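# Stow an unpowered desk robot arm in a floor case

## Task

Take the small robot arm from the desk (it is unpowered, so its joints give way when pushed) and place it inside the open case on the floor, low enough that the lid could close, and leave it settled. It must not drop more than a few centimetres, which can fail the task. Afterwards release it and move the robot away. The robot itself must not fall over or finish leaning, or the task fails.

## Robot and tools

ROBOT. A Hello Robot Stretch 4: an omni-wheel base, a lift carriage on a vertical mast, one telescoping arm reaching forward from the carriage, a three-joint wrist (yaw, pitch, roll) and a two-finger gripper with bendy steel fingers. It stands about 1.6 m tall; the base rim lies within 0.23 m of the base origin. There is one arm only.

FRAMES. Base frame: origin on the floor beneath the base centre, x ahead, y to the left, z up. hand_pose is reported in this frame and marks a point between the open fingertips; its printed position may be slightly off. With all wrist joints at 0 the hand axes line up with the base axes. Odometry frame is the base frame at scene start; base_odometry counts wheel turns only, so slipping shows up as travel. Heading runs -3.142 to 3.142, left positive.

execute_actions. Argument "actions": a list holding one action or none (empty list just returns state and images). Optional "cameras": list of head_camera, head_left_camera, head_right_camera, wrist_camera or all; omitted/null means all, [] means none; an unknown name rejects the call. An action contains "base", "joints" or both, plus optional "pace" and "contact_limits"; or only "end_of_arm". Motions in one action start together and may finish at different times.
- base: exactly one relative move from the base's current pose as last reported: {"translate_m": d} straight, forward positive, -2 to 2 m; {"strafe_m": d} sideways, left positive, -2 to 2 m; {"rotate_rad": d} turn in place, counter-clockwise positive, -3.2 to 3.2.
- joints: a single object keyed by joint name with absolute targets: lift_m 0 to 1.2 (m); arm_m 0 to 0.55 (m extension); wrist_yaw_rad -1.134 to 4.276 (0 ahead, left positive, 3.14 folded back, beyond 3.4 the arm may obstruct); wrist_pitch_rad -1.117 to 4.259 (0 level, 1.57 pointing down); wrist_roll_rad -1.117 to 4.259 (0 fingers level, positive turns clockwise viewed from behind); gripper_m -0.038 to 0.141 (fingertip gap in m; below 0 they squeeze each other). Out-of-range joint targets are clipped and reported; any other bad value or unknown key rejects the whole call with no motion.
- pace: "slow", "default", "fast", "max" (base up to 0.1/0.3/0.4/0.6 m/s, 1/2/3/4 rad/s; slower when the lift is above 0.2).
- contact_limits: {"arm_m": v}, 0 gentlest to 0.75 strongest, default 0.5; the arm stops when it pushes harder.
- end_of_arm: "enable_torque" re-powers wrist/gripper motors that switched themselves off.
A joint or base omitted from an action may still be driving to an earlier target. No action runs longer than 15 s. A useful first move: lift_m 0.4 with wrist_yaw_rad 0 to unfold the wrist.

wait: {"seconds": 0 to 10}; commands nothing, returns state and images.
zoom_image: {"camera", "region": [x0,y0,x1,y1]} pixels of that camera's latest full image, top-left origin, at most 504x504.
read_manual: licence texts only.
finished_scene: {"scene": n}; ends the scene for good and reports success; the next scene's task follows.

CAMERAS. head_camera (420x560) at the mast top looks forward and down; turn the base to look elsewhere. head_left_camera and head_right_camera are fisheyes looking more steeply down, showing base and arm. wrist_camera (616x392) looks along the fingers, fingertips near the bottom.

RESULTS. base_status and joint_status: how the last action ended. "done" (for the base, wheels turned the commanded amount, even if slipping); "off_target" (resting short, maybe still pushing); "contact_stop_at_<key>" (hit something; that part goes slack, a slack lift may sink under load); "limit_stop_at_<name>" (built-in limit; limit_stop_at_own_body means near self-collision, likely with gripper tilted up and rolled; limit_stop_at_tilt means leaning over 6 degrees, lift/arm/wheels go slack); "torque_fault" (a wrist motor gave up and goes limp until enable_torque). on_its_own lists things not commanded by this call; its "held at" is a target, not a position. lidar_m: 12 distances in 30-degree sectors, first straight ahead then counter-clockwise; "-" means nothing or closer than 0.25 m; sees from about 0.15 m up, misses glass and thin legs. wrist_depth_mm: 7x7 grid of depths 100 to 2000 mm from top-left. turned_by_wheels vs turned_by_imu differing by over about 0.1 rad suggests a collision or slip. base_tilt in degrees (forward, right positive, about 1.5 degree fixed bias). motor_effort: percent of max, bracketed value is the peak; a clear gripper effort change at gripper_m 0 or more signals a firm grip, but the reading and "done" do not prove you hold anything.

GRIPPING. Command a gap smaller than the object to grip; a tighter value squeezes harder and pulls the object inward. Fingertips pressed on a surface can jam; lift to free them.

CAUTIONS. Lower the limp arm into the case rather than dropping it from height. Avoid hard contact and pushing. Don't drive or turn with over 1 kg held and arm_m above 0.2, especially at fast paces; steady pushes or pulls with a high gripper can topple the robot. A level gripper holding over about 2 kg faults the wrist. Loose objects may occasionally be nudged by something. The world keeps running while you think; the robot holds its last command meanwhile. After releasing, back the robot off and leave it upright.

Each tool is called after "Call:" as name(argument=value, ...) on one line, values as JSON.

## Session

Call:
execute_actions(actions=[{"joints":{"lift_m":0.4,"wrist_yaw_rad":0}}])

Scene clock: 2.40 s.
base_odometry: x=+0.000 y=+0.000 heading=+0.000 (m, m, rad; odometry frame)
turned_by_wheels: +0.000 (rad since the last result)
turned_by_imu: -0.001 (rad since the last result)
base_tilt: forward=-0.3 right=-0.6 (deg)
lidar_m: 1.53 1.56 2.05 1.37 2.58 2.32 2.17 2.25 1.51 1.41 2.28 1.65
base_status: not commanded
joint_positions: lift_m=+0.400 arm_m=-0.001 wrist_yaw_rad=+0.000 wrist_pitch_rad=+0.018 wrist_roll_rad=-0.011 gripper_m=+0.057
joint_status: all done
motor_effort: lift_m=+23(26) arm_m=-1(1) wrist_yaw_rad=+1(4) wrist_pitch_rad=-6(5) wrist_roll_rad=+1(1) gripper_m=-4(3) wheel_0=+0(0) wheel_1=+0(0) wheel_2=+0(0) (%)
hand_pose: x=+0.4589 y=-0.0873 z=+0.5727 quat_wxyz=(+1.000, -0.006, +0.009, +0.000) (m; base frame)
wrist_depth_mm: 1255 1281 1366 1366 1397 1464 1464 / 1255 1336 1336 1336 1464 1430 1464 / 1255 1336 1336 1366 1430 1499 1464 / 1229 1308 1336 1397 1397 1499 1499 / 1308 1308 1336 1397 1430 1464 1499 / 1308 1308 198 1397 202 1430 1499 / 1229 1281 1336 111 1430 1336 1464
pictures: head_camera, head_left_camera, head_right_camera, wrist_camera
Images, in order (width x height): head_camera 420x560, head_left_camera 420x672, head_right_camera 420x672, wrist_camera 616x392.

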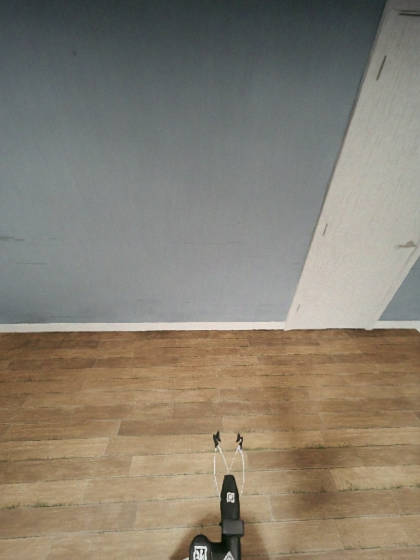

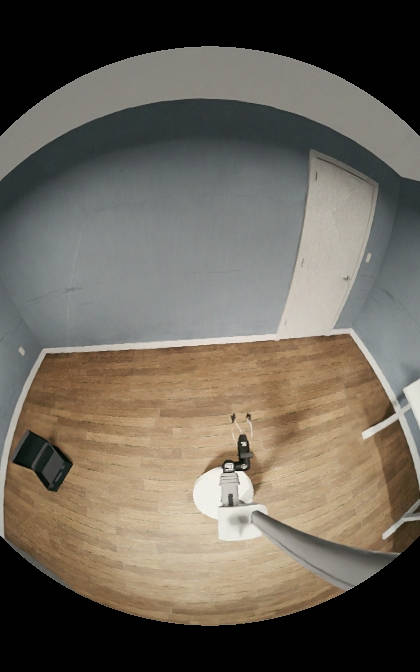

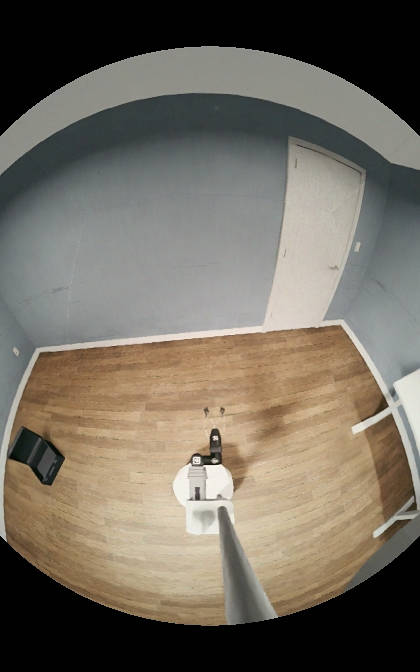

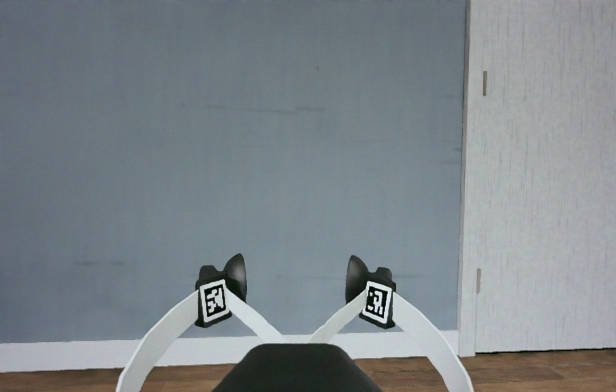

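Call:
execute_actions(actions=[{"base":{"rotate_rad":-1.55}}], cameras=["head_camera"])

Call:
execute_actions(actions=[{"base":{"translate_m":0.95},"joints":{"lift_m":1.2,"wrist_pitch_rad":0.8,"gripper_m":0.1}}])

Scene clock: 8.03 s.
base_odometry: x=+0.000 y=+0.000 heading=-1.550 (m, m, rad; odometry frame)
turned_by_wheels: -1.550 (rad since the last result)
turned_by_imu: -1.535 (rad since the last result)
base_tilt: forward=-0.2 right=-0.5 (deg)
lidar_m: 1.38 2.28 1.65 1.54 1.57 2.14 1.35 2.59 2.31 2.16 2.24 1.51
base_status: done
joint_positions: lift_m=+0.400 arm_m=+0.000 wrist_yaw_rad=+0.000 wrist_pitch_rad=+0.018 wrist_roll_rad=-0.011 gripper_m=+0.057
joint_status: not commanded
motor_effort: lift_m=+21(23) arm_m=-1(1) wrist_yaw_rad=+3(1) wrist_pitch_rad=-6(6) wrist_roll_rad=+1(0) gripper_m=-2(4) wheel_0=-1(4) wheel_1=-1(7) wheel_2=+0(7) (%)
hand_pose: x=+0.4588 y=-0.0874 z=+0.5728 quat_wxyz=(+1.000, -0.006, +0.009, +0.000) (m; base frame)
wrist_depth_mm: 1921 1921 1983 - - - - / 1863 - - - - - - / 1921 - - - - - - / 1983 1983 - - - - - / 1983 1983 - - - - - / 1921 1921 197 1983 201 1921 - / 1336 1255 1366 111 1366 1336 1430
pictures: head_camera
Images, in order (width x height): head_camera 420x560.

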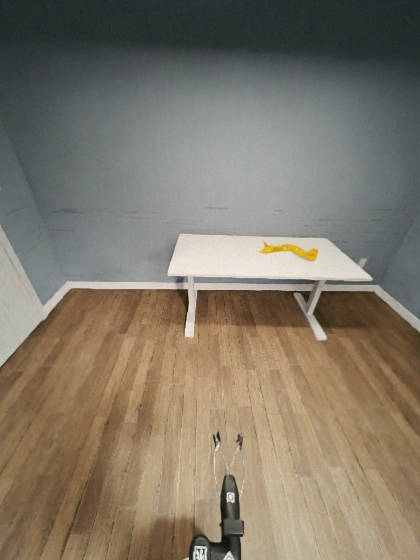

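Scene clock: 12.70 s.
base_odometry: x=+0.020 y=-0.950 heading=-1.550 (m, m, rad; odometry frame)
turned_by_wheels: +0.000 (rad since the last result)
turned_by_imu: -0.001 (rad since the last result)
base_tilt: forward=-0.3 right=-0.6 (deg)
lidar_m: 0.44 0.47 1.67 1.56 1.63 2.19 2.40 3.17 2.25 2.12 0.67 0.49
base_status: done
joint_positions: lift_m=+1.200 arm_m=+0.000 wrist_yaw_rad=+0.000 wrist_pitch_rad=+0.802 wrist_roll_rad=-0.011 gripper_m=+0.100
joint_status: all done
motor_effort: lift_m=+23(25) arm_m=-1(1) wrist_yaw_rad=+3(0) wrist_pitch_rad=-4(3) wrist_roll_rad=+0(0) gripper_m=+0(5) wheel_0=+1(6) wheel_1=+2(5) wheel_2=-1(9) (%)
hand_pose: x=+0.3711 y=-0.0874 z=+1.1707 quat_wxyz=(+0.921, -0.005, +0.390, +0.002) (m; base frame)
wrist_depth_mm: 976 991 1008 1042 1060 1098 1138 / 1118 1118 1160 1182 1182 1229 1255 / 1255 1229 1078 1078 1098 1118 1098 / 1464 917 917 917 917 904 917 / 1618 778 798 798 820 809 842 / 1464 691 676 715 203 741 741 / 1255 634 640 111 676 676 1336
pictures: head_camera, head_left_camera, head_right_camera, wrist_camera
Images, in order (width x height): head_camera 420x560, head_left_camera 420x672, head_right_camera 420x672, wrist_camera 616x392.

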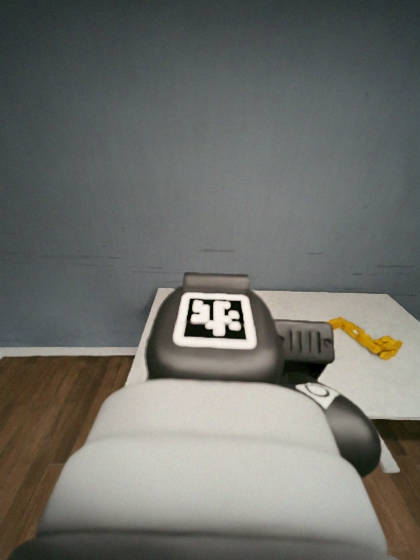

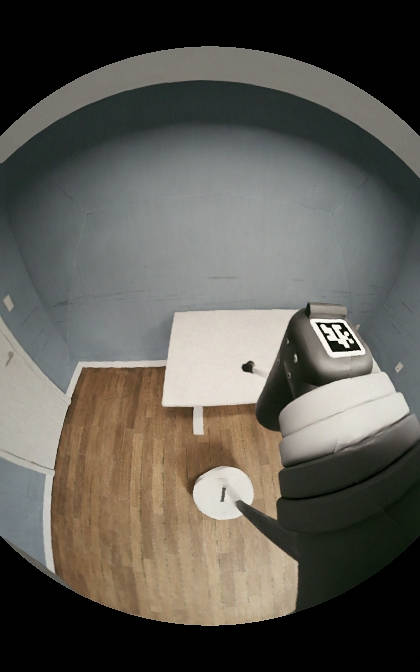

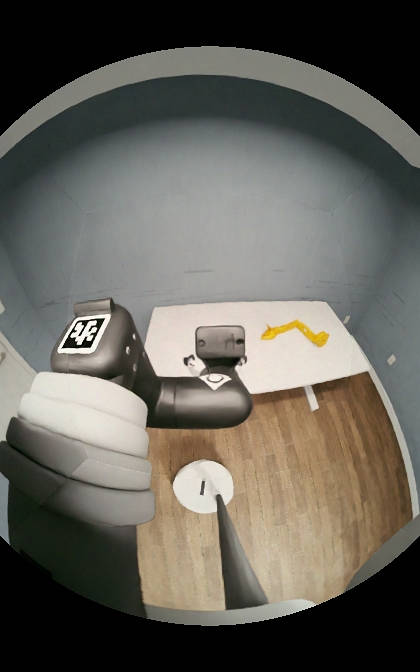

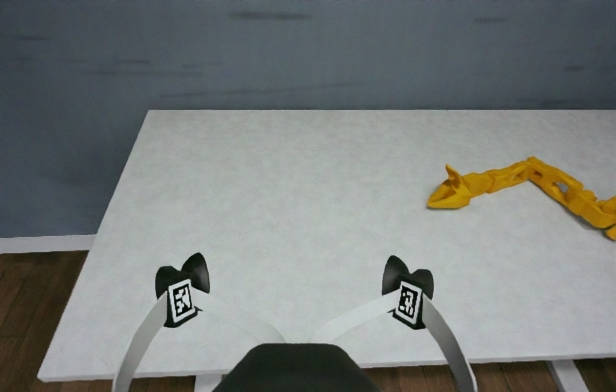

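Call:
execute_actions(actions=[{"base":{"strafe_m":-0.6},"joints":{"arm_m":0.55,"wrist_pitch_rad":1.57,"lift_m":1.15}}], cameras=["wrist_camera","head_right_camera"])

Scene clock: 18.90 s.
base_odometry: x=-0.580 y=-0.962 heading=-1.550 (m, m, rad; odometry frame)
turned_by_wheels: +0.000 (rad since the last result)
turned_by_imu: -0.002 (rad since the last result)
base_tilt: forward=-0.3 right=-0.7 (deg)
lidar_m: 0.46 0.49 0.66 2.18 2.28 2.66 2.44 2.32 1.64 1.51 0.70 0.50
base_status: done
joint_positions: lift_m=+1.150 arm_m=+0.549 wrist_yaw_rad=+0.000 wrist_pitch_rad=+1.570 wrist_roll_rad=-0.011 gripper_m=+0.100
joint_status: all done
motor_effort: lift_m=+17(22) arm_m=+5(8) wrist_yaw_rad=+0(3) wrist_pitch_rad=+0(3) wrist_roll_rad=+0(0) gripper_m=+0(2) wheel_0=+1(4) wheel_1=+2(6) wheel_2=-1(1) (%)
hand_pose: x=+0.7197 y=-0.0874 z=+1.0400 quat_wxyz=(+0.707, -0.004, +0.707, +0.004) (m; base frame)
wrist_depth_mm: 539 539 549 544 564 559 564 / 535 535 539 530 554 564 569 / 539 496 549 554 559 554 569 / 544 549 544 549 484 564 569 / 539 539 549 554 559 564 569 / 535 544 544 559 204 569 564 / 539 554 559 111 564 564 574
pictures: head_right_camera, wrist_camera
Images, in order (width x height): head_right_camera 420x672, wrist_camera 616x392.

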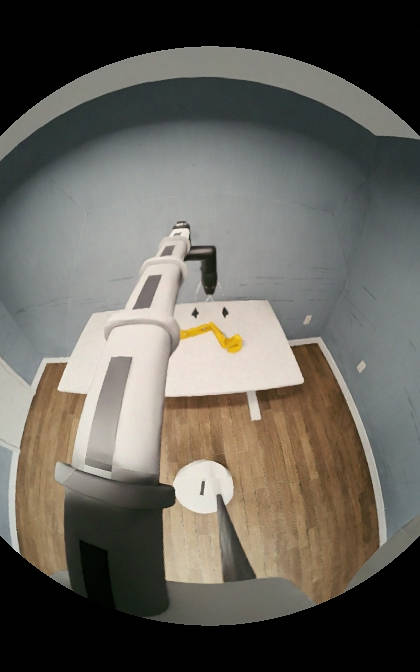

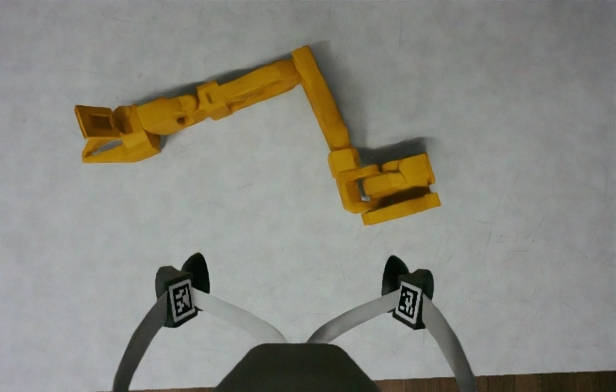

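Call:
execute_actions(actions=[{"base":{"translate_m":0.143},"joints":{"wrist_roll_rad":-0.4,"lift_m":0.95,"gripper_m":0.075}}], cameras=[])

Call:
execute_actions(actions=[{"base":{"strafe_m":-0.055}}], cameras=["wrist_camera"])

Scene clock: 26.33 s.
base_odometry: x=-0.577 y=-1.105 heading=-1.550 (m, m, rad; odometry frame)
turned_by_wheels: +0.000 (rad since the last result)
turned_by_imu: -0.001 (rad since the last result)
base_tilt: forward=-0.2 right=-0.6 (deg)
lidar_m: 0.32 0.33 0.50 2.15 2.27 2.80 2.55 2.32 1.62 1.50 0.52 0.36
base_status: done
joint_positions: lift_m=+0.950 arm_m=+0.549 wrist_yaw_rad=+0.000 wrist_pitch_rad=+1.570 wrist_roll_rad=-0.400 gripper_m=+0.075
joint_status: all done
motor_effort: lift_m=+17(16) arm_m=+4(5) wrist_yaw_rad=+2(2) wrist_pitch_rad=+1(2) wrist_roll_rad=+0(8) gripper_m=-2(4) wheel_0=+1(1) wheel_1=+0(8) wheel_2=-1(10) (%)
hand_pose: x=+0.7197 y=-0.0874 z=+0.8400 quat_wxyz=(+0.693, -0.140, +0.693, +0.140) (m; base frame)
wrist_depth_mm: 340 343 342 347 351 353 355 / 340 345 347 347 353 353 359 / 290 343 345 347 353 353 355 / 294 343 345 327 351 357 359 / 343 345 347 349 351 357 359 / 343 342 200 349 200 359 359 / 343 343 347 111 304 357 359
pictures: none
No camera images: the call's "cameras" was empty. Leave "cameras" out to get every camera's image.

Scene clock: 27.50 s.
base_odometry: x=-0.632 y=-1.106 heading=-1.550 (m, m, rad; odometry frame)
turned_by_wheels: +0.000 (rad since the last result)
turned_by_imu: +0.000 (rad since the last result)
base_tilt: forward=-0.1 right=-0.6 (deg)
lidar_m: 0.31 0.34 0.48 2.22 2.34 2.83 2.54 2.21 1.53 1.44 0.48 0.36
base_status: done
joint_positions: lift_m=+0.950 arm_m=+0.549 wrist_yaw_rad=+0.000 wrist_pitch_rad=+1.570 wrist_roll_rad=-0.400 gripper_m=+0.075
joint_status: not commanded
motor_effort: lift_m=+17(17) arm_m=+4(5) wrist_yaw_rad=+1(3) wrist_pitch_rad=+1(1) wrist_roll_rad=-1(0) gripper_m=-4(0) wheel_0=+0(12) wheel_1=+0(9) wheel_2=-1(0) (%)
hand_pose: x=+0.7197 y=-0.0874 z=+0.8400 quat_wxyz=(+0.693, -0.140, +0.693, +0.140) (m; base frame)
wrist_depth_mm: 340 340 345 347 353 355 353 / 342 343 345 349 351 355 357 / 283 289 290 347 349 355 355 / 340 345 343 349 349 355 355 / 340 343 345 351 351 355 362 / 343 347 199 285 200 357 359 / 342 343 347 111 303 359 359
pictures: wrist_camera
Images, in order (width x height): wrist_camera 616x392.

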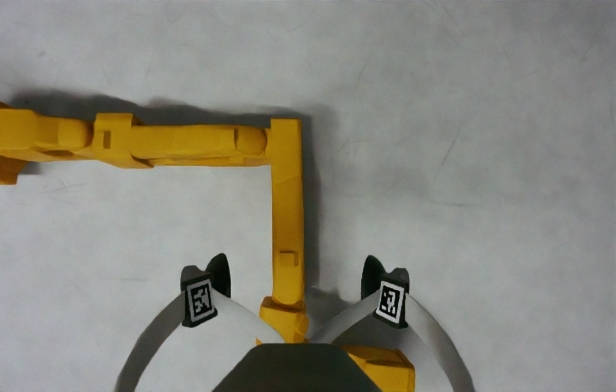

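Call:
execute_actions(actions=[{"joints":{"lift_m":0.86},"pace":"slow"}], cameras=[])

Call:
execute_actions(actions=[{"joints":{"gripper_m":-0.025}}], cameras=[])

Call:
execute_actions(actions=[{"joints":{"lift_m":1.0,"wrist_roll_rad":0.1},"pace":"slow"}], cameras=["wrist_camera"])

Call:
execute_actions(actions=[{"joints":{"wrist_pitch_rad":0.7,"arm_m":0.4},"pace":"slow"}], cameras=["wrist_camera"])

Call:
execute_actions(actions=[{"joints":{"wrist_pitch_rad":1.57,"arm_m":0.5,"wrist_roll_rad":0},"pace":"slow"}])

Scene clock: 33.73 s.
base_odometry: x=-0.632 y=-1.106 heading=-1.550 (m, m, rad; odometry frame)
turned_by_wheels: +0.000 (rad since the last result)
turned_by_imu: -0.001 (rad since the last result)
base_tilt: forward=-0.2 right=-0.6 (deg)
lidar_m: 0.33 0.35 0.46 2.22 2.33 2.81 2.54 2.22 1.55 1.46 0.50 0.38
base_status: not commanded
joint_positions: lift_m=+0.860 arm_m=+0.549 wrist_yaw_rad=+0.000 wrist_pitch_rad=+1.570 wrist_roll_rad=-0.400 gripper_m=+0.075
joint_status: all done
motor_effort: lift_m=+16(18) arm_m=+5(4) wrist_yaw_rad=+0(1) wrist_pitch_rad=+0(0) wrist_roll_rad=-1(1) gripper_m=-4(2) wheel_0=+0(0) wheel_1=+0(0) wheel_2=-1(0) (%)
hand_pose: x=+0.7197 y=-0.0874 z=+0.7500 quat_wxyz=(+0.693, -0.140, +0.693, +0.140) (m; base frame)
wrist_depth_mm: 250 252 256 257 260 263 265 / 221 253 254 257 259 262 264 / 197 200 206 258 260 264 264 / 253 253 257 258 262 264 267 / 253 255 256 191 260 265 265 / 251 255 200 186 201 264 266 / 254 256 257 111 263 265 267
pictures: none
No camera images: the call's "cameras" was empty. Leave "cameras" out to get every camera's image.

Scene clock: 35.43 s.
base_odometry: x=-0.632 y=-1.106 heading=-1.550 (m, m, rad; odometry frame)
turned_by_wheels: +0.000 (rad since the last result)
turned_by_imu: +0.000 (rad since the last result)
base_tilt: forward=-0.2 right=-0.6 (deg)
lidar_m: 0.31 0.35 0.49 2.23 2.33 2.80 2.56 2.21 1.55 1.44 0.54 0.37
base_status: not commanded
joint_positions: lift_m=+0.860 arm_m=+0.549 wrist_yaw_rad=+0.000 wrist_pitch_rad=+1.570 wrist_roll_rad=-0.400 gripper_m=-0.024
joint_status: all done
motor_effort: lift_m=+18(18) arm_m=+5(4) wrist_yaw_rad=+0(1) wrist_pitch_rad=+0(0) wrist_roll_rad=+1(1) gripper_m=-23(25) wheel_0=+1(1) wheel_1=+0(0) wheel_2=+0(0) (%)
hand_pose: x=+0.7197 y=-0.0874 z=+0.7499 quat_wxyz=(+0.693, -0.141, +0.693, +0.141) (m; base frame)
wrist_depth_mm: 249 251 252 255 257 260 262 / 195 250 254 256 257 260 263 / 195 201 223 198 262 263 263 / 251 253 256 256 259 263 263 / 252 253 254 182 259 263 264 / 252 253 185 177 188 263 266 / 252 253 255 111 260 263 265
pictures: none
No camera images: the call's "cameras" was empty. Leave "cameras" out to get every camera's image.

Scene clock: 37.40 s.
base_odometry: x=-0.632 y=-1.106 heading=-1.550 (m, m, rad; odometry frame)
turned_by_wheels: +0.000 (rad since the last result)
turned_by_imu: -0.001 (rad since the last result)
base_tilt: forward=-0.2 right=-0.6 (deg)
lidar_m: 0.31 0.34 0.48 2.22 2.31 2.83 2.54 2.23 1.53 1.43 0.53 0.36
base_status: not commanded
joint_positions: lift_m=+0.999 arm_m=+0.549 wrist_yaw_rad=+0.000 wrist_pitch_rad=+1.571 wrist_roll_rad=+0.100 gripper_m=-0.024
joint_status: all done
motor_effort: lift_m=+26(27) arm_m=+5(4) wrist_yaw_rad=+2(0) wrist_pitch_rad=-2(3) wrist_roll_rad=+1(6) gripper_m=-25(27) wheel_0=+1(1) wheel_1=+0(0) wheel_2=+0(0) (%)
hand_pose: x=+0.7194 y=-0.0874 z=+0.8892 quat_wxyz=(+0.706, +0.035, +0.706, -0.035) (m; base frame)
wrist_depth_mm: 384 389 397 394 404 402 404 / 389 387 394 397 397 404 404 / 233 224 218 219 402 407 404 / 389 392 394 202 399 404 407 / 392 392 394 188 402 407 407 / 389 392 186 178 187 407 410 / 389 394 394 111 407 404 410
pictures: wrist_camera
Images, in order (width x height): wrist_camera 616x392.

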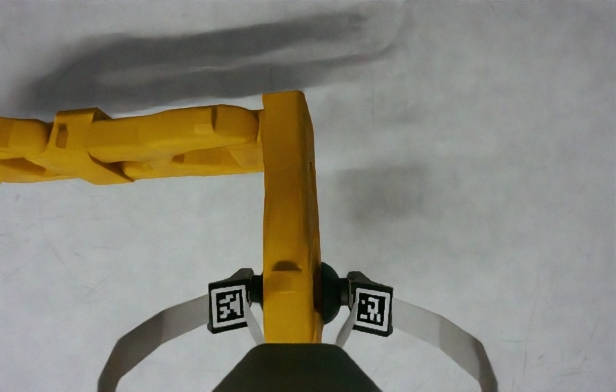

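Scene clock: 40.17 s.
base_odometry: x=-0.632 y=-1.106 heading=-1.550 (m, m, rad; odometry frame)
turned_by_wheels: +0.000 (rad since the last result)
turned_by_imu: -0.001 (rad since the last result)
base_tilt: forward=-0.2 right=-0.6 (deg)
lidar_m: 0.33 0.32 0.50 2.23 2.32 2.84 2.53 2.20 1.52 1.45 0.52 0.34
base_status: not commanded
joint_positions: lift_m=+0.999 arm_m=+0.401 wrist_yaw_rad=+0.000 wrist_pitch_rad=+0.709 wrist_roll_rad=+0.098 gripper_m=-0.024
joint_status: all done
on_its_own: wrist_pitch_rad is at rest, and its effort (-24) is outside its rest range (-23 to +23)
motor_effort: lift_m=+26(26) arm_m=-5(1) wrist_yaw_rad=+1(3) wrist_pitch_rad=-24(22) wrist_roll_rad=+5(5) gripper_m=-26(25) wheel_0=+1(1) wheel_1=+0(0) wheel_2=-1(1) (%)
hand_pose: x=+0.7908 y=-0.0874 z=+0.9899 quat_wxyz=(+0.937, +0.046, +0.347, -0.017) (m; base frame)
wrist_depth_mm: 466 484 496 512 530 549 574 / 512 530 549 564 591 615 647 / 559 585 569 634 661 699 732 / 609 253 246 676 715 683 831 / 265 290 591 233 585 574 574 / 525 535 184 183 186 500 504 / 480 455 462 111 455 436 452
pictures: wrist_camera
Images, in order (width x height): wrist_camera 616x392.

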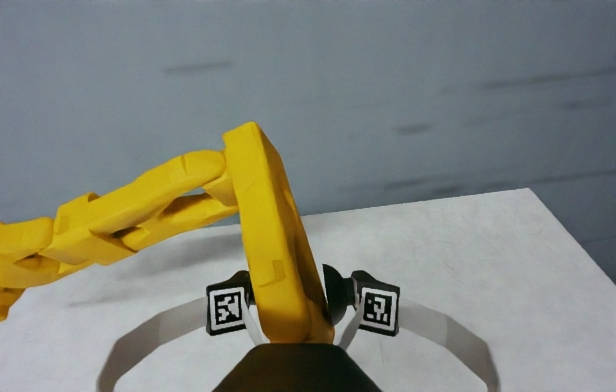

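Scene clock: 42.43 s.
base_odometry: x=-0.632 y=-1.106 heading=-1.550 (m, m, rad; odometry frame)
turned_by_wheels: +0.000 (rad since the last result)
turned_by_imu: -0.001 (rad since the last result)
base_tilt: forward=-0.1 right=-0.4 (deg)
lidar_m: 0.34 0.34 0.47 2.23 2.33 2.81 2.55 2.23 1.54 1.44 0.50 0.37
base_status: not commanded
joint_positions: lift_m=+1.000 arm_m=+0.499 wrist_yaw_rad=+0.000 wrist_pitch_rad=+1.570 wrist_roll_rad=+0.000 gripper_m=-0.024
joint_status: all done
motor_effort: lift_m=+26(26) arm_m=+5(11) wrist_yaw_rad=+2(2) wrist_pitch_rad=+0(21) wrist_roll_rad=+0(3) gripper_m=-25(27) wheel_0=+1(1) wheel_1=+0(0) wheel_2=-1(1) (%)
hand_pose: x=+0.6701 y=-0.0874 z=+0.8892 quat_wxyz=(+0.707, +0.000, +0.707, +0.000) (m; base frame)
wrist_depth_mm: 387 392 394 397 399 402 404 / 329 392 394 397 397 399 404 / 330 296 277 397 404 404 404 / 387 392 301 260 402 404 407 / 389 394 397 203 399 404 410 / 394 392 185 181 187 404 407 / 392 394 397 111 402 410 413
pictures: head_camera, head_left_camera, head_right_camera, wrist_camera
Images, in order (width x height): head_camera 420x560, head_left_camera 420x672, head_right_camera 420x672, wrist_camera 616x392.

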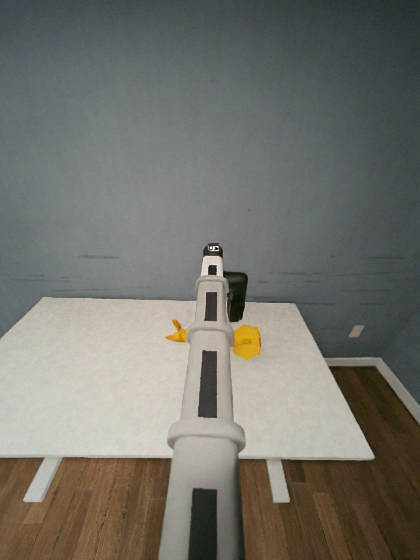

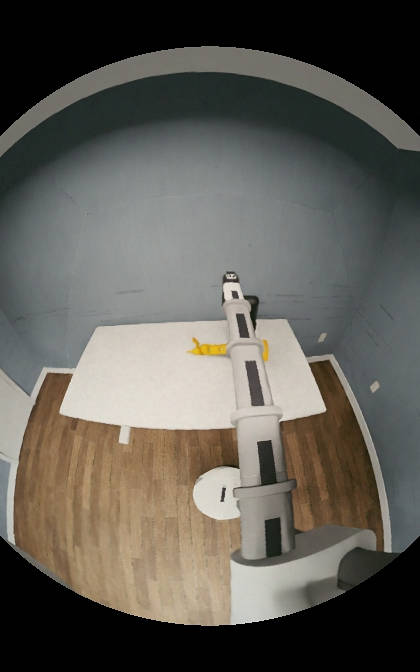

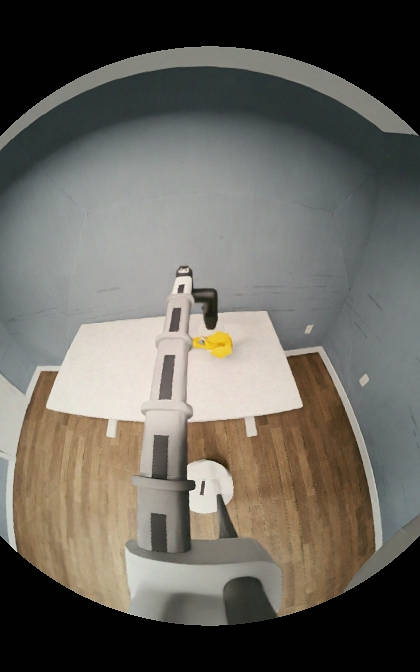

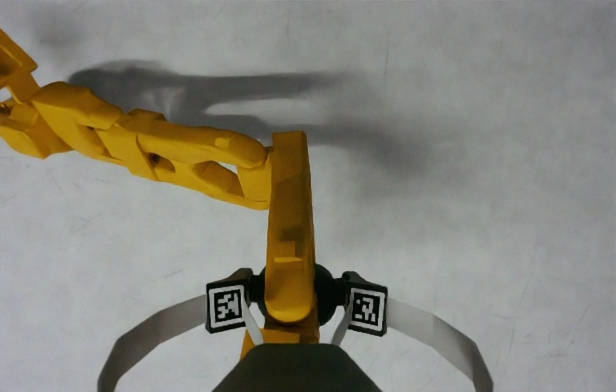

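It pivoted. Set down and regrasp nearer the elbow.

Call:
execute_actions(actions=[{"joints":{"lift_m":0.87,"arm_m":0.46},"pace":"slow"}], cameras=["wrist_camera"])

Call:
execute_actions(actions=[{"joints":{"gripper_m":0.07},"pace":"slow"}], cameras=[])

Call:
execute_actions(actions=[{"joints":{"arm_m":0.5,"lift_m":0.86},"pace":"slow"}], cameras=["wrist_camera"])

Scene clock: 49.43 s.
base_odometry: x=-0.632 y=-1.106 heading=-1.550 (m, m, rad; odometry frame)
turned_by_wheels: +0.000 (rad since the last result)
turned_by_imu: -0.001 (rad since the last result)
base_tilt: forward=-0.2 right=-0.7 (deg)
lidar_m: 0.33 0.33 0.49 2.22 2.32 2.81 2.57 2.21 1.55 1.46 0.50 0.36
base_status: not commanded
joint_positions: lift_m=+0.870 arm_m=+0.461 wrist_yaw_rad=+0.000 wrist_pitch_rad=+1.569 wrist_roll_rad=+0.000 gripper_m=-0.024
joint_status: all done
motor_effort: lift_m=+18(24) arm_m=-5(4) wrist_yaw_rad=+0(2) wrist_pitch_rad=+5(4) wrist_roll_rad=+0(1) gripper_m=-25(23) wheel_0=+1(1) wheel_1=+0(0) wheel_2=-1(0) (%)
hand_pose: x=+0.6322 y=-0.0874 z=+0.7599 quat_wxyz=(+0.708, +0.000, +0.707, +0.000) (m; base frame)
wrist_depth_mm: 262 264 265 267 268 270 273 / 206 208 265 268 270 271 273 / 262 249 216 267 270 273 273 / 263 264 267 208 271 274 276 / 263 265 265 194 268 272 274 / 263 264 186 190 186 273 274 / 263 266 267 111 272 276 276
pictures: wrist_camera
Images, in order (width x height): wrist_camera 616x392.

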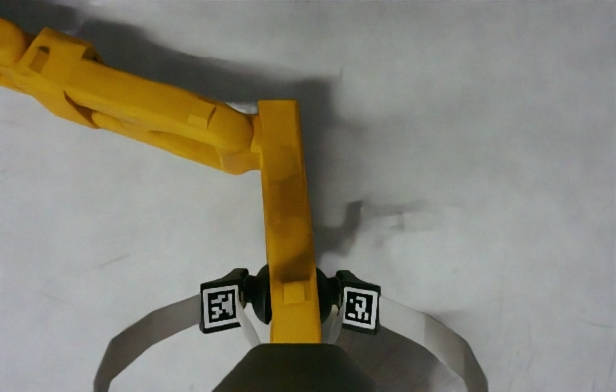

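Scene clock: 52.70 s.
base_odometry: x=-0.632 y=-1.106 heading=-1.550 (m, m, rad; odometry frame)
turned_by_wheels: +0.000 (rad since the last result)
turned_by_imu: -0.001 (rad since the last result)
base_tilt: forward=-0.2 right=-0.6 (deg)
lidar_m: 0.34 0.35 0.48 2.25 2.33 2.84 2.57 2.25 1.54 1.45 0.49 0.35
base_status: not commanded
joint_positions: lift_m=+0.870 arm_m=+0.461 wrist_yaw_rad=+0.000 wrist_pitch_rad=+1.571 wrist_roll_rad=+0.000 gripper_m=+0.070
joint_status: all done
motor_effort: lift_m=+18(18) arm_m=-5(5) wrist_yaw_rad=+2(1) wrist_pitch_rad=-1(3) wrist_roll_rad=+1(1) gripper_m=-3(24) wheel_0=+1(1) wheel_1=+0(0) wheel_2=-1(1) (%)
hand_pose: x=+0.6318 y=-0.0874 z=+0.7599 quat_wxyz=(+0.707, +0.000, +0.707, +0.000) (m; base frame)
wrist_depth_mm: 213 264 265 267 268 271 273 / 208 208 267 268 271 273 273 / 262 264 216 268 272 272 274 / 263 265 267 210 270 274 273 / 263 264 266 200 271 274 276 / 266 265 200 195 202 274 276 / 264 265 268 111 272 273 277
pictures: none
No camera images: the call's "cameras" was empty. Leave "cameras" out to get every camera's image.

Scene clock: 54.23 s.
base_odometry: x=-0.632 y=-1.106 heading=-1.550 (m, m, rad; odometry frame)
turned_by_wheels: +0.000 (rad since the last result)
turned_by_imu: +0.000 (rad since the last result)
base_tilt: forward=-0.3 right=-0.6 (deg)
lidar_m: 0.34 0.32 0.48 2.22 2.32 2.78 2.56 2.24 1.56 1.45 0.50 0.38
base_status: not commanded
joint_positions: lift_m=+0.860 arm_m=+0.499 wrist_yaw_rad=+0.000 wrist_pitch_rad=+1.570 wrist_roll_rad=+0.000 gripper_m=+0.070
joint_status: all done
motor_effort: lift_m=+16(20) arm_m=+5(5) wrist_yaw_rad=+1(0) wrist_pitch_rad=+1(0) wrist_roll_rad=+2(1) gripper_m=-4(2) wheel_0=+1(1) wheel_1=+0(0) wheel_2=+0(0) (%)
hand_pose: x=+0.6701 y=-0.0874 z=+0.7500 quat_wxyz=(+0.707, +0.000, +0.707, +0.000) (m; base frame)
wrist_depth_mm: 251 253 256 258 259 262 264 / 252 256 256 256 260 262 264 / 197 200 256 258 259 263 264 / 254 255 202 258 262 263 264 / 255 255 256 201 260 263 264 / 253 255 199 192 201 265 266 / 254 256 257 111 262 265 266
pictures: wrist_camera
Images, in order (width x height): wrist_camera 616x392.

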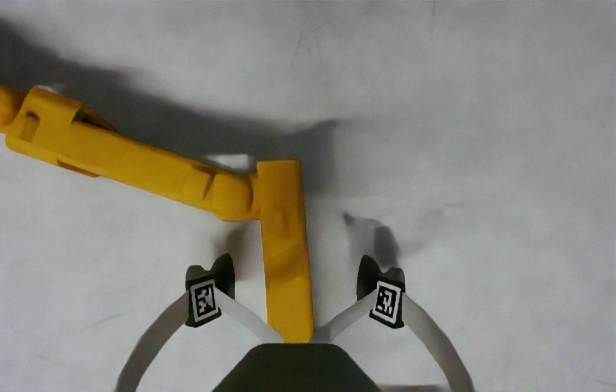

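Call:
execute_actions(actions=[{"joints":{"gripper_m":-0.035}}], cameras=[])

Call:
execute_actions(actions=[{"joints":{"lift_m":1.0},"pace":"slow"}], cameras=[])

Call:
execute_actions(actions=[{"joints":{"wrist_pitch_rad":0.6,"arm_m":0.4},"pace":"slow"}], cameras=["wrist_camera"])

Scene clock: 59.07 s.
base_odometry: x=-0.632 y=-1.106 heading=-1.550 (m, m, rad; odometry frame)
turned_by_wheels: +0.000 (rad since the last result)
turned_by_imu: -0.001 (rad since the last result)
base_tilt: forward=-0.1 right=-0.6 (deg)
lidar_m: 0.34 0.36 0.47 2.24 2.32 2.82 2.55 2.19 1.55 1.45 0.51 0.35
base_status: not commanded
joint_positions: lift_m=+0.860 arm_m=+0.499 wrist_yaw_rad=+0.000 wrist_pitch_rad=+1.570 wrist_roll_rad=+0.000 gripper_m=-0.034
joint_status: all done
motor_effort: lift_m=+19(19) arm_m=+5(5) wrist_yaw_rad=+2(1) wrist_pitch_rad=-1(2) wrist_roll_rad=+0(3) gripper_m=-25(26) wheel_0=+1(1) wheel_1=+0(0) wheel_2=-1(1) (%)
hand_pose: x=+0.6703 y=-0.0874 z=+0.7498 quat_wxyz=(+0.707, +0.000, +0.707, +0.000) (m; base frame)
wrist_depth_mm: 250 251 253 256 257 259 263 / 191 252 254 258 258 258 262 / 249 190 254 256 259 259 260 / 251 253 189 191 258 262 263 / 251 254 255 187 262 262 264 / 254 254 183 181 187 263 263 / 253 255 256 111 262 264 264
pictures: none
No camera images: the call's "cameras" was empty. Leave "cameras" out to get every camera's image.

Scene clock: 61.03 s.
base_odometry: x=-0.632 y=-1.106 heading=-1.550 (m, m, rad; odometry frame)
turned_by_wheels: +0.000 (rad since the last result)
turned_by_imu: +0.000 (rad since the last result)
base_tilt: forward=-0.3 right=-0.6 (deg)
lidar_m: 0.32 0.34 0.50 2.24 2.33 2.85 2.57 2.23 1.56 1.45 0.50 0.34
base_status: not commanded
joint_positions: lift_m=+0.999 arm_m=+0.499 wrist_yaw_rad=+0.000 wrist_pitch_rad=+1.570 wrist_roll_rad=+0.000 gripper_m=-0.034
joint_status: all done
motor_effort: lift_m=+26(27) arm_m=+5(5) wrist_yaw_rad=+3(3) wrist_pitch_rad=+0(1) wrist_roll_rad=+0(0) gripper_m=-28(28) wheel_0=+1(1) wheel_1=+0(0) wheel_2=+0(1) (%)
hand_pose: x=+0.6702 y=-0.0874 z=+0.8892 quat_wxyz=(+0.707, +0.000, +0.707, +0.000) (m; base frame)
wrist_depth_mm: 384 392 394 399 399 407 402 / 196 389 392 397 402 402 404 / 384 192 394 399 404 402 407 / 387 392 190 191 399 402 404 / 387 394 394 188 402 407 407 / 387 392 183 181 183 404 407 / 389 392 394 111 407 407 413
pictures: none
No camera images: the call's "cameras" was empty. Leave "cameras" out to get every camera's image.

Scene clock: 63.30 s.
base_odometry: x=-0.632 y=-1.106 heading=-1.550 (m, m, rad; odometry frame)
turned_by_wheels: +0.000 (rad since the last result)
turned_by_imu: -0.001 (rad since the last result)
base_tilt: forward=-0.2 right=-0.6 (deg)
lidar_m: 0.33 0.33 0.49 2.20 2.33 2.78 2.56 2.24 1.53 1.45 0.50 0.37
base_status: not commanded
joint_positions: lift_m=+1.000 arm_m=+0.401 wrist_yaw_rad=+0.000 wrist_pitch_rad=+0.608 wrist_roll_rad=-0.001 gripper_m=-0.034
joint_status: all done
motor_effort: lift_m=+25(26) arm_m=-5(6) wrist_yaw_rad=+3(12) wrist_pitch_rad=-22(27) wrist_roll_rad=+4(9) gripper_m=-29(30) wheel_0=+3(3) wheel_1=-1(1) wheel_2=-1(3) (%)
hand_pose: x=+0.8086 y=-0.0874 z=+1.0130 quat_wxyz=(+0.954, -0.001, +0.299, +0.000) (m; base frame)
wrist_depth_mm: 469 480 488 500 508 517 525 / 508 517 521 544 554 574 580 / 559 569 580 597 609 634 647 / 609 627 615 208 676 699 715 / 661 683 179 182 741 750 788 / 554 195 182 185 186 569 609 / 488 195 496 111 504 480 512
pictures: wrist_camera
Images, in order (width x height): wrist_camera 616x392.

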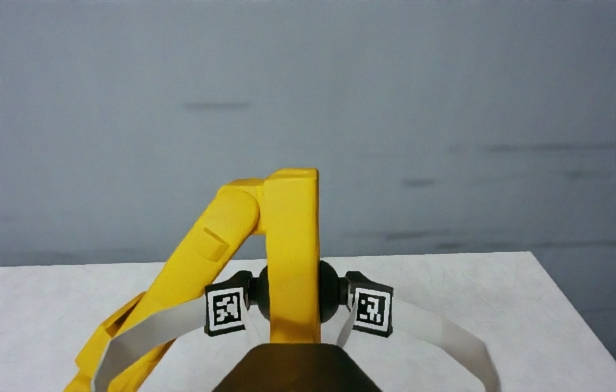

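Repeat the fold sequence on the desk.

Call:
execute_actions(actions=[{"joints":{"wrist_pitch_rad":1.57,"arm_m":0.52},"pace":"slow"}], cameras=[])

Call:
execute_actions(actions=[{"joints":{"lift_m":0.868},"pace":"slow"}], cameras=[])

Call:
execute_actions(actions=[{"joints":{"gripper_m":0.035}}], cameras=[])

Call:
execute_actions(actions=[{"joints":{"lift_m":0.95}}], cameras=[])

Call:
execute_actions(actions=[{"base":{"strafe_m":0.045},"joints":{"gripper_m":0.141,"arm_m":0.54}}], cameras=["wrist_camera"])

Call:
execute_actions(actions=[{"joints":{"lift_m":0.86},"pace":"slow"}], cameras=["wrist_camera"])

Call:
execute_actions(actions=[{"joints":{"gripper_m":0.04}}], cameras=[])

Call:
execute_actions(actions=[{"joints":{"gripper_m":0.11}}], cameras=[])

Call:
execute_actions(actions=[{"joints":{"lift_m":1.0,"arm_m":0.42}}], cameras=["wrist_camera"])

Scene clock: 73.30 s.
base_odometry: x=-0.632 y=-1.106 heading=-1.550 (m, m, rad; odometry frame)
turned_by_wheels: +0.000 (rad since the last result)
turned_by_imu: -0.001 (rad since the last result)
base_tilt: forward=-0.3 right=-0.6 (deg)
lidar_m: 0.32 0.35 0.50 2.23 2.33 2.81 2.57 2.24 1.56 1.45 0.51 0.35
base_status: not commanded
joint_positions: lift_m=+1.000 arm_m=+0.519 wrist_yaw_rad=+0.000 wrist_pitch_rad=+1.568 wrist_roll_rad=+0.000 gripper_m=-0.034
joint_status: all done
motor_effort: lift_m=+25(26) arm_m=+5(5) wrist_yaw_rad=+2(3) wrist_pitch_rad=+8(19) wrist_roll_rad=+1(4) gripper_m=-29(27) wheel_0=+3(2) wheel_1=-1(1) wheel_2=-1(1) (%)
hand_pose: x=+0.6909 y=-0.0874 z=+0.8893 quat_wxyz=(+0.708, +0.000, +0.706, +0.000) (m; base frame)
wrist_depth_mm: 382 392 392 399 399 399 402 / 389 387 397 402 402 402 407 / 389 392 394 397 399 402 407 / 389 389 392 176 404 404 402 / 392 389 176 178 399 407 404 / 394 197 182 186 185 407 407 / 387 211 397 111 404 407 407
pictures: none
No camera images: the call's "cameras" was empty. Leave "cameras" out to get every camera's image.

Scene clock: 75.20 s.
base_odometry: x=-0.632 y=-1.106 heading=-1.550 (m, m, rad; odometry frame)
turned_by_wheels: +0.000 (rad since the last result)
turned_by_imu: +0.000 (rad since the last result)
base_tilt: forward=-0.1 right=-0.6 (deg)
lidar_m: 0.32 0.35 0.47 2.21 2.31 2.82 2.55 2.24 1.55 1.45 0.49 0.33
base_status: not commanded
joint_positions: lift_m=+0.868 arm_m=+0.519 wrist_yaw_rad=+0.000 wrist_pitch_rad=+1.570 wrist_roll_rad=+0.000 gripper_m=-0.034
joint_status: all done
motor_effort: lift_m=+18(25) arm_m=+4(5) wrist_yaw_rad=+4(2) wrist_pitch_rad=-1(8) wrist_roll_rad=+1(0) gripper_m=-25(30) wheel_0=+2(3) wheel_1=-1(1) wheel_2=+0(0) (%)
hand_pose: x=+0.6903 y=-0.0874 z=+0.7579 quat_wxyz=(+0.707, +0.000, +0.707, +0.000) (m; base frame)
wrist_depth_mm: 259 260 263 265 266 270 271 / 259 262 264 265 267 268 272 / 260 263 263 265 268 270 272 / 260 264 194 186 268 270 272 / 260 262 187 187 270 272 273 / 262 194 185 184 187 271 273 / 262 196 266 111 271 271 276
pictures: none
No camera images: the call's "cameras" was empty. Leave "cameras" out to get every camera's image.

Scene clock: 76.60 s.
base_odometry: x=-0.632 y=-1.106 heading=-1.550 (m, m, rad; odometry frame)
turned_by_wheels: +0.000 (rad since the last result)
turned_by_imu: +0.000 (rad since the last result)
base_tilt: forward=-0.2 right=-0.5 (deg)
lidar_m: 0.32 0.35 0.50 2.21 2.30 2.85 2.55 2.24 1.53 1.45 0.54 0.36
base_status: not commanded
joint_positions: lift_m=+0.868 arm_m=+0.519 wrist_yaw_rad=+0.000 wrist_pitch_rad=+1.570 wrist_roll_rad=+0.000 gripper_m=+0.035
joint_status: all done
motor_effort: lift_m=+17(18) arm_m=+5(5) wrist_yaw_rad=+2(2) wrist_pitch_rad=+1(2) wrist_roll_rad=+0(1) gripper_m=-4(28) wheel_0=+2(2) wheel_1=-1(1) wheel_2=+0(0) (%)
hand_pose: x=+0.6903 y=-0.0874 z=+0.7579 quat_wxyz=(+0.707, +0.000, +0.707, +0.000) (m; base frame)
wrist_depth_mm: 260 260 265 266 267 270 272 / 259 263 263 267 268 271 271 / 262 263 265 266 268 271 272 / 259 262 264 213 270 270 273 / 262 264 206 224 268 272 273 / 262 209 195 196 268 272 272 / 263 207 265 111 271 271 274
pictures: none
No camera images: the call's "cameras" was empty. Leave "cameras" out to get every camera's image.

Scene clock: 77.93 s.
base_odometry: x=-0.632 y=-1.106 heading=-1.550 (m, m, rad; odometry frame)
turned_by_wheels: +0.000 (rad since the last result)
turned_by_imu: +0.000 (rad since the last result)
base_tilt: forward=-0.2 right=-0.5 (deg)
lidar_m: 0.32 0.33 0.49 2.22 2.31 2.82 2.57 2.22 1.51 1.44 0.52 0.35
base_status: not commanded
joint_positions: lift_m=+0.950 arm_m=+0.519 wrist_yaw_rad=+0.000 wrist_pitch_rad=+1.570 wrist_roll_rad=+0.000 gripper_m=+0.035
joint_status: all done
motor_effort: lift_m=+23(25) arm_m=+5(4) wrist_yaw_rad=+1(2) wrist_pitch_rad=+1(2) wrist_roll_rad=+1(1) gripper_m=-7(4) wheel_0=+2(2) wheel_1=-1(1) wheel_2=+0(1) (%)
hand_pose: x=+0.6903 y=-0.0874 z=+0.8395 quat_wxyz=(+0.707, +0.000, +0.707, +0.000) (m; base frame)
wrist_depth_mm: 340 343 347 349 351 355 355 / 340 343 345 349 351 355 357 / 340 343 343 347 353 353 355 / 342 343 345 296 351 355 357 / 340 345 290 291 353 355 355 / 340 343 195 277 353 355 355 / 342 282 345 111 353 355 359
pictures: none
No camera images: the call's "cameras" was empty. Leave "cameras" out to get every camera's image.

Scene clock: 80.00 s.
base_odometry: x=-0.587 y=-1.105 heading=-1.550 (m, m, rad; odometry frame)
turned_by_wheels: +0.000 (rad since the last result)
turned_by_imu: +0.000 (rad since the last result)
base_tilt: forward=-0.2 right=-0.5 (deg)
lidar_m: 0.32 0.37 0.49 2.19 2.26 2.78 2.56 2.29 1.57 1.49 0.50 0.36
base_status: done
joint_positions: lift_m=+0.950 arm_m=+0.539 wrist_yaw_rad=+0.000 wrist_pitch_rad=+1.570 wrist_roll_rad=+0.000 gripper_m=+0.141
joint_status: all done
motor_effort: lift_m=+23(23) arm_m=+5(0) wrist_yaw_rad=+2(3) wrist_pitch_rad=-1(0) wrist_roll_rad=+0(1) gripper_m=-1(7) wheel_0=+1(8) wheel_1=+1(8) wheel_2=+0(1) (%)
hand_pose: x=+0.7103 y=-0.0874 z=+0.8395 quat_wxyz=(+0.707, +0.000, +0.707, +0.000) (m; base frame)
wrist_depth_mm: 340 345 345 347 351 351 355 / 340 343 345 345 347 351 353 / 342 343 347 349 351 353 359 / 340 345 345 349 353 357 359 / 340 343 347 291 349 355 357 / 345 208 291 351 282 355 359 / 343 345 293 111 353 355 359
pictures: wrist_camera
Images, in order (width x height): wrist_camera 616x392.

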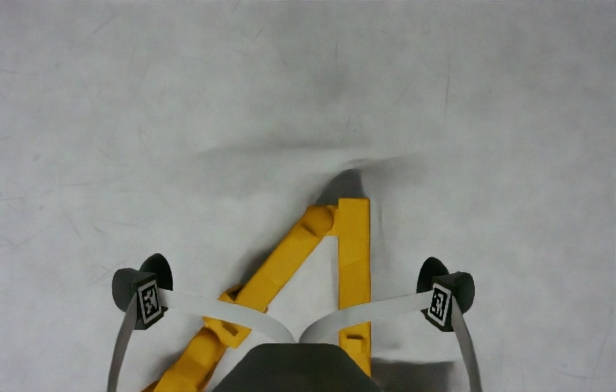

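Scene clock: 81.63 s.
base_odometry: x=-0.587 y=-1.105 heading=-1.550 (m, m, rad; odometry frame)
turned_by_wheels: +0.000 (rad since the last result)
turned_by_imu: +0.000 (rad since the last result)
base_tilt: forward=-0.2 right=-0.6 (deg)
lidar_m: 0.33 0.35 0.45 2.18 2.26 2.81 2.50 2.30 1.63 1.49 0.51 0.34
base_status: not commanded
joint_positions: lift_m=+0.860 arm_m=+0.539 wrist_yaw_rad=+0.000 wrist_pitch_rad=+1.570 wrist_roll_rad=+0.000 gripper_m=+0.141
joint_status: all done
motor_effort: lift_m=+16(20) arm_m=+5(5) wrist_yaw_rad=+2(1) wrist_pitch_rad=+1(0) wrist_roll_rad=+1(0) gripper_m=+1(1) wheel_0=+1(1) wheel_1=+1(1) wheel_2=+0(0) (%)
hand_pose: x=+0.7103 y=-0.0874 z=+0.7500 quat_wxyz=(+0.707, +0.000, +0.707, +0.000) (m; base frame)
wrist_depth_mm: 250 255 256 257 259 262 263 / 251 254 256 257 260 260 264 / 254 255 257 258 259 262 266 / 253 254 257 258 259 264 265 / 254 254 257 201 204 264 265 / 254 208 204 200 198 265 267 / 252 254 202 111 201 264 265
pictures: wrist_camera
Images, in order (width x height): wrist_camera 616x392.

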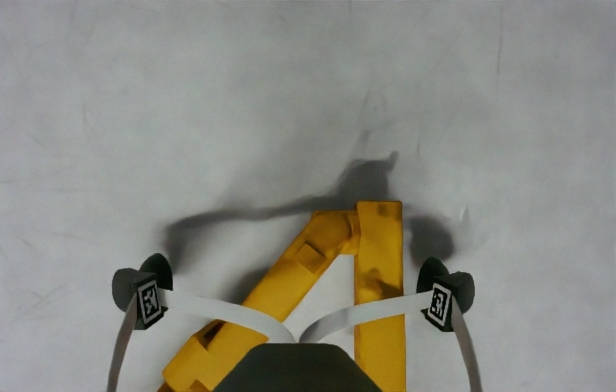

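Scene clock: 83.63 s.
base_odometry: x=-0.587 y=-1.105 heading=-1.550 (m, m, rad; odometry frame)
turned_by_wheels: +0.000 (rad since the last result)
turned_by_imu: -0.001 (rad since the last result)
base_tilt: forward=-0.1 right=-0.5 (deg)
lidar_m: 0.31 0.35 0.47 2.20 2.29 2.80 2.54 2.24 1.60 1.49 0.51 0.34
base_status: not commanded
joint_positions: lift_m=+0.860 arm_m=+0.539 wrist_yaw_rad=+0.000 wrist_pitch_rad=+1.570 wrist_roll_rad=+0.000 gripper_m=+0.040
joint_status: all done
motor_effort: lift_m=+17(17) arm_m=+5(5) wrist_yaw_rad=+1(1) wrist_pitch_rad=+3(1) wrist_roll_rad=+1(1) gripper_m=-13(11) wheel_0=+1(1) wheel_1=+1(1) wheel_2=+0(0) (%)
hand_pose: x=+0.7103 y=-0.0874 z=+0.7499 quat_wxyz=(+0.707, +0.000, +0.707, +0.000) (m; base frame)
wrist_depth_mm: 252 253 255 256 258 260 264 / 252 253 254 258 258 262 262 / 251 253 255 258 259 262 263 / 253 254 255 257 259 262 263 / 252 255 256 193 260 262 264 / 254 256 193 191 196 263 265 / 253 255 256 111 260 263 266
pictures: none
No camera images: the call's "cameras" was empty. Leave "cameras" out to get every camera's image.

Scene clock: 85.20 s.
base_odometry: x=-0.587 y=-1.105 heading=-1.550 (m, m, rad; odometry frame)
turned_by_wheels: +0.000 (rad since the last result)
turned_by_imu: +0.000 (rad since the last result)
base_tilt: forward=-0.1 right=-0.6 (deg)
lidar_m: 0.30 0.36 0.48 2.18 2.29 2.80 2.54 2.28 1.60 1.49 0.50 0.36
base_status: not commanded
joint_positions: lift_m=+0.860 arm_m=+0.539 wrist_yaw_rad=+0.000 wrist_pitch_rad=+1.570 wrist_roll_rad=+0.000 gripper_m=+0.110
joint_status: all done
motor_effort: lift_m=+17(17) arm_m=+5(4) wrist_yaw_rad=+0(0) wrist_pitch_rad=-2(3) wrist_roll_rad=+1(1) gripper_m=-1(12) wheel_0=+1(1) wheel_1=+1(1) wheel_2=+0(0) (%)
hand_pose: x=+0.7102 y=-0.0874 z=+0.7499 quat_wxyz=(+0.707, +0.000, +0.707, +0.000) (m; base frame)
wrist_depth_mm: 251 253 256 256 259 262 264 / 252 255 257 257 260 262 264 / 253 255 255 258 259 262 265 / 253 255 256 257 260 263 263 / 252 254 257 196 262 264 265 / 255 255 198 194 205 263 264 / 254 256 257 111 262 264 264
pictures: none
No camera images: the call's "cameras" was empty. Leave "cameras" out to get every camera's image.

Scene clock: 86.83 s.
base_odometry: x=-0.587 y=-1.105 heading=-1.550 (m, m, rad; odometry frame)
turned_by_wheels: +0.000 (rad since the last result)
turned_by_imu: +0.000 (rad since the last result)
base_tilt: forward=-0.2 right=-0.5 (deg)
lidar_m: 0.33 0.36 0.47 2.19 2.30 2.80 2.55 2.28 1.57 1.50 0.49 0.33
base_status: not commanded
joint_positions: lift_m=+1.000 arm_m=+0.421 wrist_yaw_rad=+0.000 wrist_pitch_rad=+1.570 wrist_roll_rad=+0.000 gripper_m=+0.110
joint_status: all done
motor_effort: lift_m=+23(23) arm_m=-5(8) wrist_yaw_rad=+4(1) wrist_pitch_rad=-2(1) wrist_roll_rad=+1(1) gripper_m=+1(1) wheel_0=+1(1) wheel_1=+1(1) wheel_2=+0(0) (%)
hand_pose: x=+0.5919 y=-0.0874 z=+0.8895 quat_wxyz=(+0.707, +0.000, +0.707, +0.000) (m; base frame)
wrist_depth_mm: 387 392 392 397 399 404 404 / 392 392 399 397 402 404 407 / 389 392 399 342 402 404 410 / 394 394 394 375 404 407 413 / 392 394 343 353 404 407 410 / 392 397 330 342 205 407 413 / 392 397 315 111 402 410 410
pictures: wrist_camera
Images, in order (width x height): wrist_camera 616x392.

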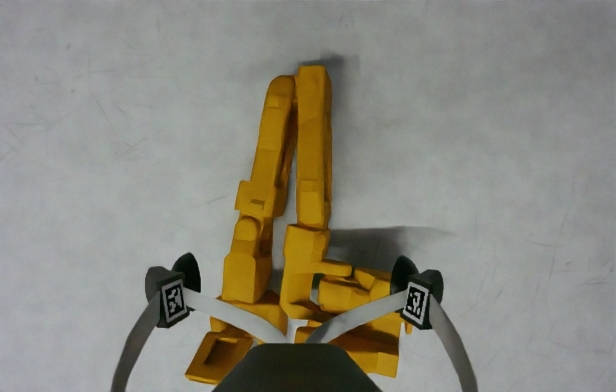

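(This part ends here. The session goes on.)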